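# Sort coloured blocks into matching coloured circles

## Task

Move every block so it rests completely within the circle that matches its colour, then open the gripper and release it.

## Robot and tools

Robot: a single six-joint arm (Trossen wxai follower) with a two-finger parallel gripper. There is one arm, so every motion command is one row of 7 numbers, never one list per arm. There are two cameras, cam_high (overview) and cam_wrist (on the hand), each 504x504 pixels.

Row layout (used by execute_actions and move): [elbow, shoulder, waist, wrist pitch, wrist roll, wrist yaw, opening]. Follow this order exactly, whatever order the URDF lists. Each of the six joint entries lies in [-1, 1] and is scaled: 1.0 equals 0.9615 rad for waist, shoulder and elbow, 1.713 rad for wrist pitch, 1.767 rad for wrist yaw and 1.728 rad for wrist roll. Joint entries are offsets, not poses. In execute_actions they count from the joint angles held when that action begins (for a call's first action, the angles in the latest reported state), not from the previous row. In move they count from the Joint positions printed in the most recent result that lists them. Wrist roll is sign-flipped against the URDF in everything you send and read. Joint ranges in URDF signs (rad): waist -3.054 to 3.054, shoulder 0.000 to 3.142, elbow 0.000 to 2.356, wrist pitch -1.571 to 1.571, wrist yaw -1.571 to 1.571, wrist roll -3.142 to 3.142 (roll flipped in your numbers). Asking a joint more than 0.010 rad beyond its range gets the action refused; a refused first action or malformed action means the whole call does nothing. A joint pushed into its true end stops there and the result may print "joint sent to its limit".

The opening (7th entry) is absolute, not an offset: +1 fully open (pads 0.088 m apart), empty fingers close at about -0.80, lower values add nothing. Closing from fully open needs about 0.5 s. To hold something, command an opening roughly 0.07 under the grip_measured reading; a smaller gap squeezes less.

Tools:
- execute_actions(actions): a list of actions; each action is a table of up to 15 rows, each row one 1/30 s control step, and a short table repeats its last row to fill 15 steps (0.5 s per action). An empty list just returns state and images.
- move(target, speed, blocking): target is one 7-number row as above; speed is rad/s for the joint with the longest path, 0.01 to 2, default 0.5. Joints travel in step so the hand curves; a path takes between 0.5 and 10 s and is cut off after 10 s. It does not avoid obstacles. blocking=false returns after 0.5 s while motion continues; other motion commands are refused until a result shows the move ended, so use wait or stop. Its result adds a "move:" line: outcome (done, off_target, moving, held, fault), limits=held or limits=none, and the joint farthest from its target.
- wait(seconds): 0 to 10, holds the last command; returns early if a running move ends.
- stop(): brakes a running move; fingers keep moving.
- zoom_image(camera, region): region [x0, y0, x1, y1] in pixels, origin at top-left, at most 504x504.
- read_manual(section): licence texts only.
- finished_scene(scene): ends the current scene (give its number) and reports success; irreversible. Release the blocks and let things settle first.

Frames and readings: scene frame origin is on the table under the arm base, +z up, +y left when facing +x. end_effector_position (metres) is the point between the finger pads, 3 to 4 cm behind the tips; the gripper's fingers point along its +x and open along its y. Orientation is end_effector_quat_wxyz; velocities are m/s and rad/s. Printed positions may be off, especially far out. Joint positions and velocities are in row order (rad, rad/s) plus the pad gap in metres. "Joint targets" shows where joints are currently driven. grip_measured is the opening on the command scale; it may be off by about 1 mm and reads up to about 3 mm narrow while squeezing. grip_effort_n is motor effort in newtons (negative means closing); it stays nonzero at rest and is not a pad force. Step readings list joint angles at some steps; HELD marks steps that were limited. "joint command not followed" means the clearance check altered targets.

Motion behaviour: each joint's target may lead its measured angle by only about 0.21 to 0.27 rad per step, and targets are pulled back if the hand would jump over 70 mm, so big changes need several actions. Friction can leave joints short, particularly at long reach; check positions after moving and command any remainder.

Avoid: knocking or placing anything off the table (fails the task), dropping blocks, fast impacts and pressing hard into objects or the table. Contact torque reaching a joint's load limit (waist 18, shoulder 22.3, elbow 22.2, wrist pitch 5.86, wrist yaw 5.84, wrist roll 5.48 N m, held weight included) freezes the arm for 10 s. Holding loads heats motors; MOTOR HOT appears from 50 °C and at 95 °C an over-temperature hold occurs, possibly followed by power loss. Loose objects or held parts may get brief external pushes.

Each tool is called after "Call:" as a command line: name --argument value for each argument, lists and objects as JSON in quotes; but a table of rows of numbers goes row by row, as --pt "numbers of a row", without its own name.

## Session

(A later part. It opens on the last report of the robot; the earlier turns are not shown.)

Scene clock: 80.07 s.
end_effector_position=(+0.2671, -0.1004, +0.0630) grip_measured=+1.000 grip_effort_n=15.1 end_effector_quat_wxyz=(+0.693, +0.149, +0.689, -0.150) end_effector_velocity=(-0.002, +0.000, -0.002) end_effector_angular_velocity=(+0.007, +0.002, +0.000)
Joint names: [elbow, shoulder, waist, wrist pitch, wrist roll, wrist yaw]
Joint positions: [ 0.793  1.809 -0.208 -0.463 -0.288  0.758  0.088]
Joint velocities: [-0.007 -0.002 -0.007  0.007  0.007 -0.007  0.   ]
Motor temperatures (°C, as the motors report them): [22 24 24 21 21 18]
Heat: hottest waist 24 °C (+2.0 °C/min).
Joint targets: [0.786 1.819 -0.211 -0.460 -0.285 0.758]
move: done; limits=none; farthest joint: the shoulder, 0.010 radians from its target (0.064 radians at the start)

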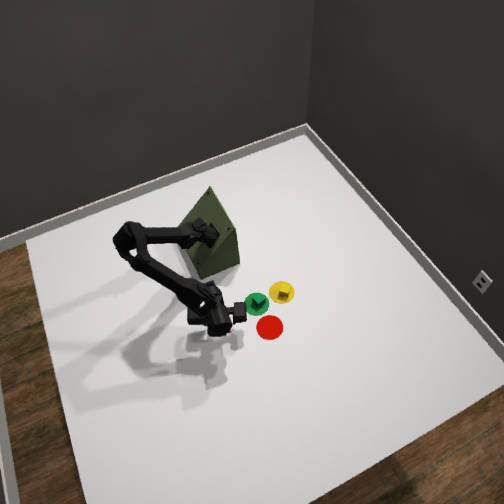

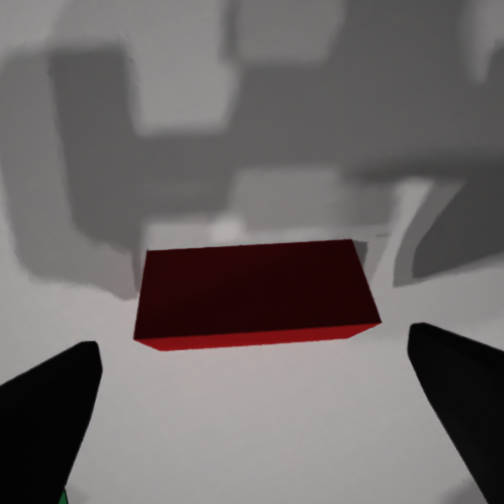

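Call:
move --target '[-0.038,0.063,-0.065,0.08,0.048,-0.005,1]' --speed 0.15

Call:
move --target '[0,0,0,0,0,0,0.5]'

Scene clock: 82.60 s.
end_effector_position=(+0.2667, -0.1004, +0.0396) grip_measured=+1.000 grip_effort_n=15.1 end_effector_quat_wxyz=(+0.693, +0.148, +0.690, -0.150) end_effector_velocity=(-0.003, -0.002, -0.001) end_effector_angular_velocity=(-0.006, +0.012, +0.007)
Joint names: [elbow, shoulder, waist, wrist pitch, wrist roll, wrist yaw]
Joint positions: [ 0.762  1.86  -0.268 -0.328 -0.207  0.751  0.088]
Joint velocities: [-0.002 -0.002 -0.007 -0.007  0.007  0.007  0.   ]
Motor temperatures (°C, as the motors report them): [22 24 24 21 21 18]
Heat: hottest waist 24 °C (+2.0 °C/min).
Joint targets: [0.756 1.870 -0.271 -0.325 -0.205 0.749]
move: done; limits=none; farthest joint: the shoulder, 0.009 radians from its target (0.060 radians at the start)

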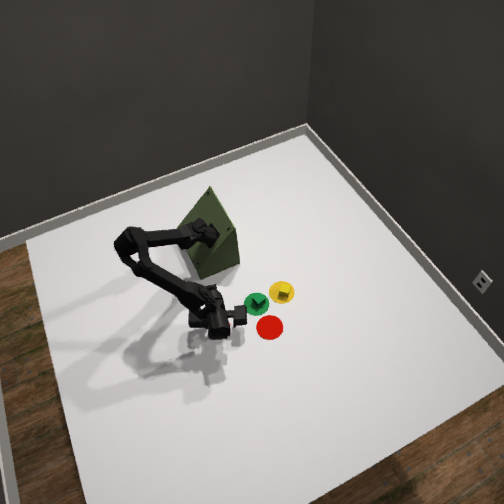

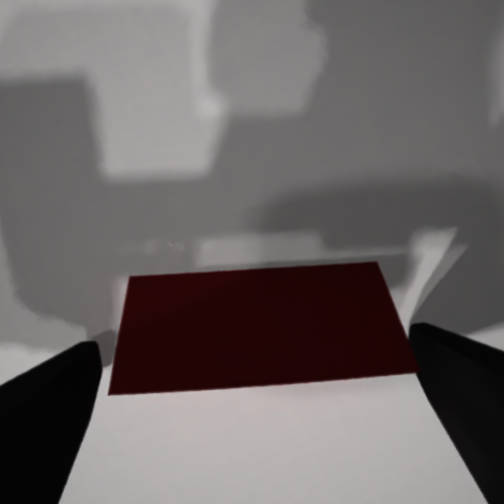

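Scene clock: 83.20 s.
end_effector_position=(+0.2666, -0.1003, +0.0396) grip_measured=+0.521 grip_effort_n=-83.5 end_effector_quat_wxyz=(+0.693, +0.148, +0.690, -0.150) end_effector_velocity=(+0.001, -0.003, +0.001) end_effector_angular_velocity=(-0.009, -0.005, -0.003)
Joint names: [elbow, shoulder, waist, wrist pitch, wrist roll, wrist yaw]
Joint positions: [ 0.762  1.86  -0.268 -0.328 -0.207  0.751  0.065]
Joint velocities: [-0.002 -0.007 -0.002  0.007  0.007  0.007  0.   ]
Motor temperatures (°C, as the motors report them): [22 24 24 21 21 18]
Heat: hottest waist 24 °C (+2.0 °C/min).
Joint targets: [0.762 1.860 -0.268 -0.328 -0.207 0.751]
move: done; limits=none; farthest joint: the waist, 0.000 radians from its target (0.000 radians at the start)

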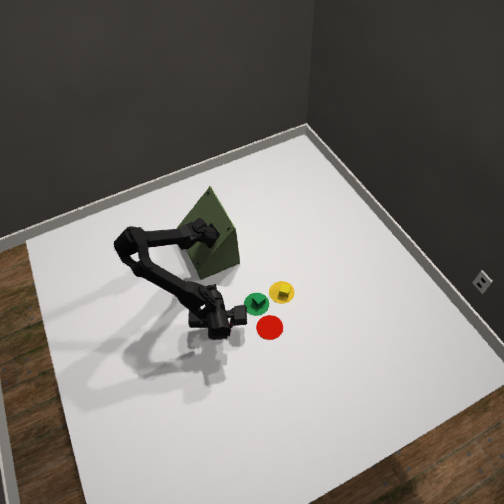

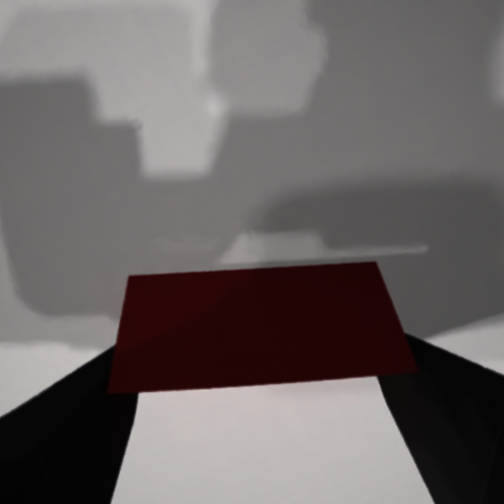

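Call:
move --target '[0.042,-0.068,0.07,-0.087,-0.055,0.005,0.44]' --speed 0.25

Scene clock: 87.20 s.
end_effector_position=(+0.2665, -0.1003, +0.0646) grip_measured=+0.521 grip_effort_n=-83.5 end_effector_quat_wxyz=(+0.692, +0.150, +0.690, -0.152) end_effector_velocity=(-0.002, -0.001, +0.001) end_effector_angular_velocity=(+0.008, +0.010, -0.001)
Joint names: [elbow, shoulder, waist, wrist pitch, wrist roll, wrist yaw]
Joint positions: [ 0.795  1.806 -0.205 -0.475 -0.3    0.758  0.065]
Joint velocities: [ 0.002 -0.007 -0.002 -0.022 -0.007 -0.007 -0.   ]
Motor temperatures (°C, as the motors report them): [22 24 24 21 21 18]
Heat: hottest waist 24 °C (+2.0 °C/min).
Joint targets: [0.803 1.795 -0.200 -0.477 -0.303 0.760]
move: off_target; limits=none; farthest joint: the shoulder, 0.011 radians from its target (0.065 radians at the start)

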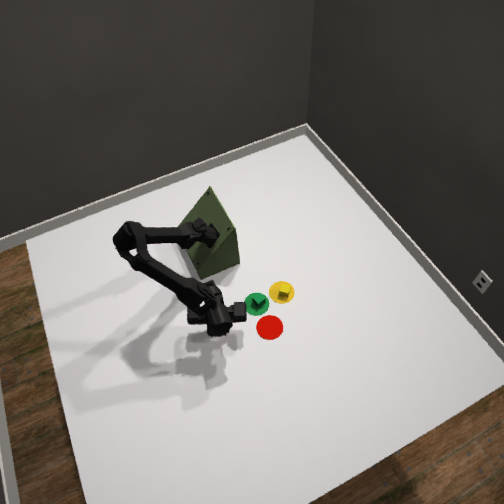

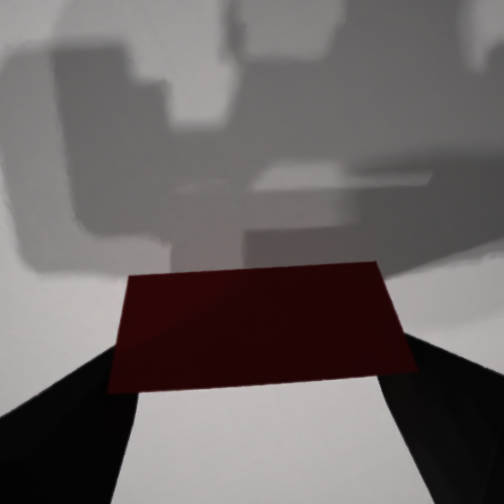

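Call:
move --target '[0.518,0.654,0.338,-0.099,0,-0.014,0.44]' --speed 0.45

Scene clock: 90.27 s.
end_effector_position=(+0.3530, +0.0477, +0.0634) grip_measured=+0.521 grip_effort_n=-83.5 end_effector_quat_wxyz=(+0.709, -0.001, +0.705, +0.001) end_effector_velocity=(-0.006, -0.000, -0.002) end_effector_angular_velocity=(-0.014, +0.019, +0.030)
Joint names: [elbow, shoulder, waist, wrist pitch, wrist roll, wrist yaw]
Joint positions: [ 1.284  2.422  0.115 -0.643 -0.3    0.734  0.065]
Joint velocities: [-0.002  0.007  0.002 -0.022  0.007  0.007 -0.   ]
Motor temperatures (°C, as the motors report them): [22 24 25 21 21 18]
Heat: hottest waist 25 °C (+2.0 °C/min).
Joint targets: [1.293 2.434 0.120 -0.645 -0.300 0.733]
move: off_target; limits=none; farthest joint: the shoulder, 0.013 radians from its target (0.629 radians at the start)

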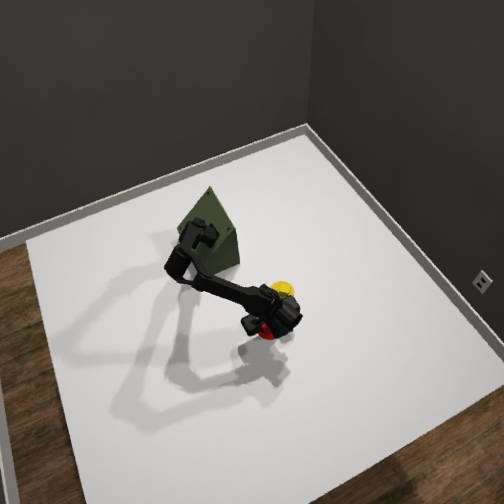

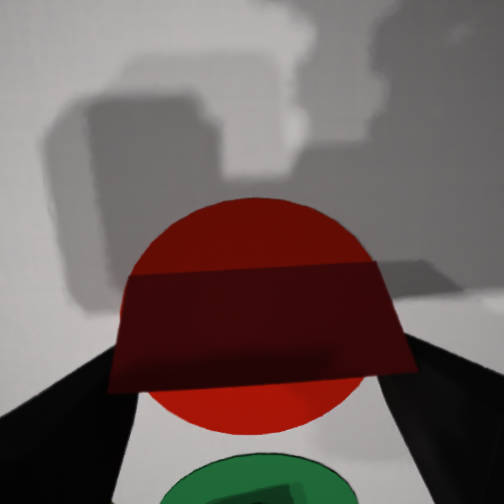

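Call:
move --target '[-0.078,0.022,-0.031,0.06,0.022,0.005,0.44]' --speed 0.12

Scene clock: 94.27 s.
end_effector_position=(+0.3428, +0.0482, +0.0450) grip_measured=+0.521 grip_effort_n=-83.5 end_effector_quat_wxyz=(+0.709, -0.001, +0.705, +0.001) end_effector_velocity=(-0.005, +0.003, -0.002) end_effector_angular_velocity=(+0.018, +0.020, +0.017)
Joint names: [elbow, shoulder, waist, wrist pitch, wrist roll, wrist yaw]
Joint positions: [ 1.216  2.432  0.088 -0.542 -0.265  0.741  0.065]
Joint velocities: [-0.007  0.002 -0.002 -0.007  0.007 -0.022 -0.   ]
Motor temperatures (°C, as the motors report them): [22 24 25 21 21 18]
Heat: hottest waist 25 °C (+2.0 °C/min).
Joint targets: [1.209 2.443 0.086 -0.540 -0.262 0.743]
move: off_target; limits=none; farthest joint: the shoulder, 0.012 radians from its target (0.021 radians at the start)

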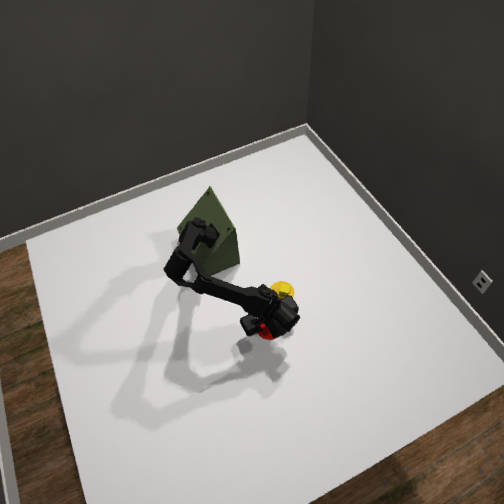

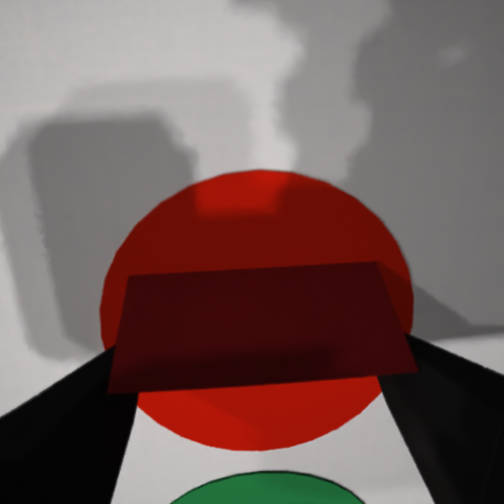

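Call:
move --target '[-0.009,0.018,-0.01,0.011,0,0,0.44]' --speed 0.05

Call:
move --target '[0,0,0,0,0,0,1]'

Call:
move --target '[0.05,-0.11,0.12,-0.16,-0.08,-0.01,1]' --speed 0.3

Scene clock: 96.67 s.
end_effector_position=(+0.3443, +0.0478, +0.0424) grip_measured=+0.521 grip_effort_n=-83.5 end_effector_quat_wxyz=(+0.710, +0.004, +0.704, -0.003) end_effector_velocity=(-0.004, -0.000, -0.001) end_effector_angular_velocity=(+0.005, +0.012, +0.014)
Joint names: [elbow, shoulder, waist, wrist pitch, wrist roll, wrist yaw]
Joint positions: [ 1.215  2.435  0.081 -0.527 -0.265  0.741  0.065]
Joint velocities: [-0.007 -0.002 -0.002 -0.007  0.007 -0.007 -0.   ]
Motor temperatures (°C, as the motors report them): [22 24 25 21 21 18]
Heat: hottest waist 25 °C (+2.0 °C/min).
Joint targets: [1.208 2.449 0.078 -0.524 -0.265 0.741]
move: off_target; limits=none; farthest joint: the shoulder, 0.014 radians from its target (0.018 radians at the start)

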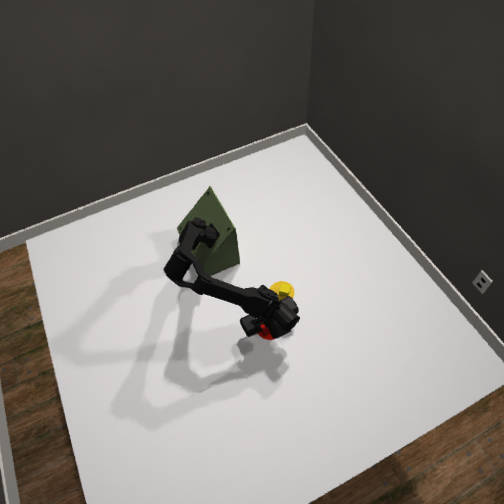

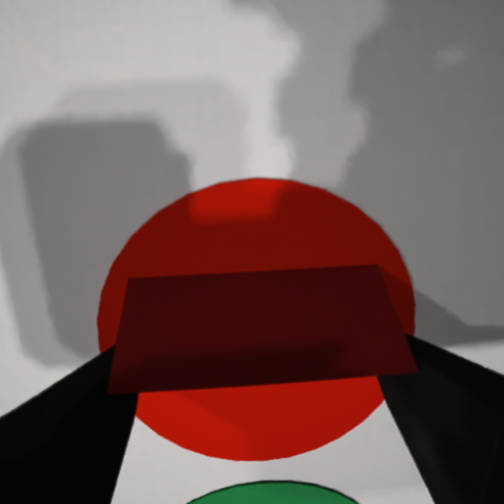

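Scene clock: 97.37 s.
end_effector_position=(+0.3444, +0.0478, +0.0424) grip_measured=+1.000 grip_effort_n=15.1 end_effector_quat_wxyz=(+0.710, +0.004, +0.704, -0.003) end_effector_velocity=(-0.005, +0.001, -0.002) end_effector_angular_velocity=(+0.004, +0.016, +0.017)
Joint names: [elbow, shoulder, waist, wrist pitch, wrist roll, wrist yaw]
Joint positions: [ 1.215  2.435  0.081 -0.526 -0.265  0.741  0.088]
Joint velocities: [-0.007  0.002 -0.002 -0.007  0.007 -0.007  0.   ]
Motor temperatures (°C, as the motors report them): [22 24 25 21 21 18]
Heat: hottest waist 25 °C (+2.0 °C/min).
Joint targets: [1.215 2.435 0.081 -0.527 -0.265 0.741]
move: done; limits=none; farthest joint: the wrist pitch, 0.001 radians from its target (0.000 radians at the start)

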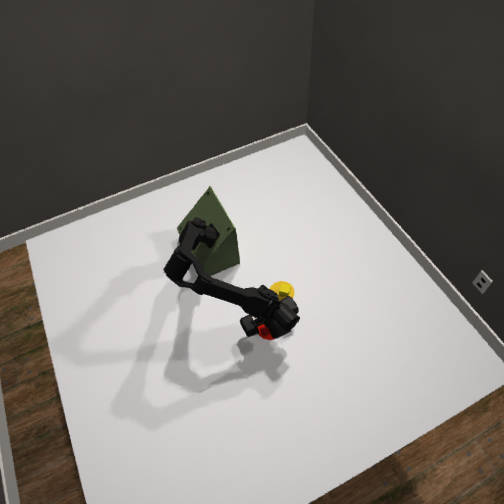

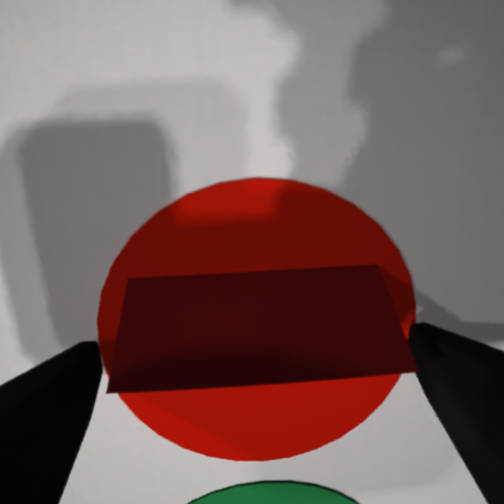

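Scene clock: 98.87 s.
end_effector_position=(+0.3310, +0.0442, +0.0978) grip_measured=+1.000 grip_effort_n=15.1 end_effector_quat_wxyz=(+0.701, -0.017, +0.713, +0.003) end_effector_velocity=(-0.004, -0.004, -0.000) end_effector_angular_velocity=(-0.013, +0.014, +0.020)
Joint names: [elbow, shoulder, waist, wrist pitch, wrist roll, wrist yaw]
Joint positions: [ 1.255  2.342  0.192 -0.798 -0.4    0.726  0.088]
Joint velocities: [-0.002 -0.002 -0.002 -0.022  0.007  0.007  0.   ]
Motor temperatures (°C, as the motors report them): [22 24 26 21 21 18]
Heat: hottest waist 26 °C (+3.0 °C/min).
Joint targets: [1.263 2.329 0.196 -0.800 -0.403 0.724]
move: off_target; limits=none; farthest joint: the shoulder, 0.013 radians from its target (0.106 radians at the start)

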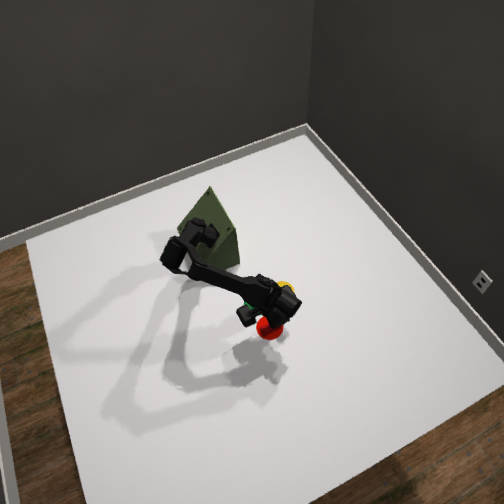

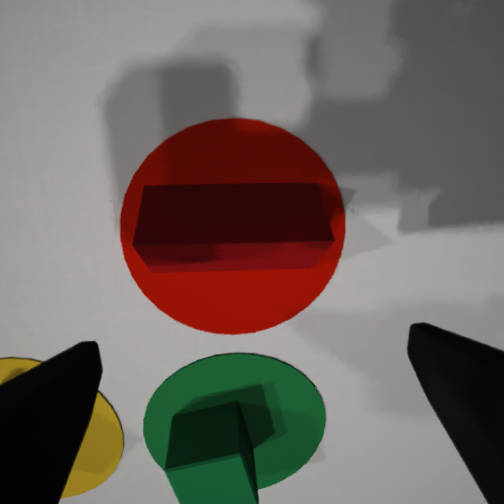

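Call:
finished_scene --scene 1

The scene is finished: the task was done.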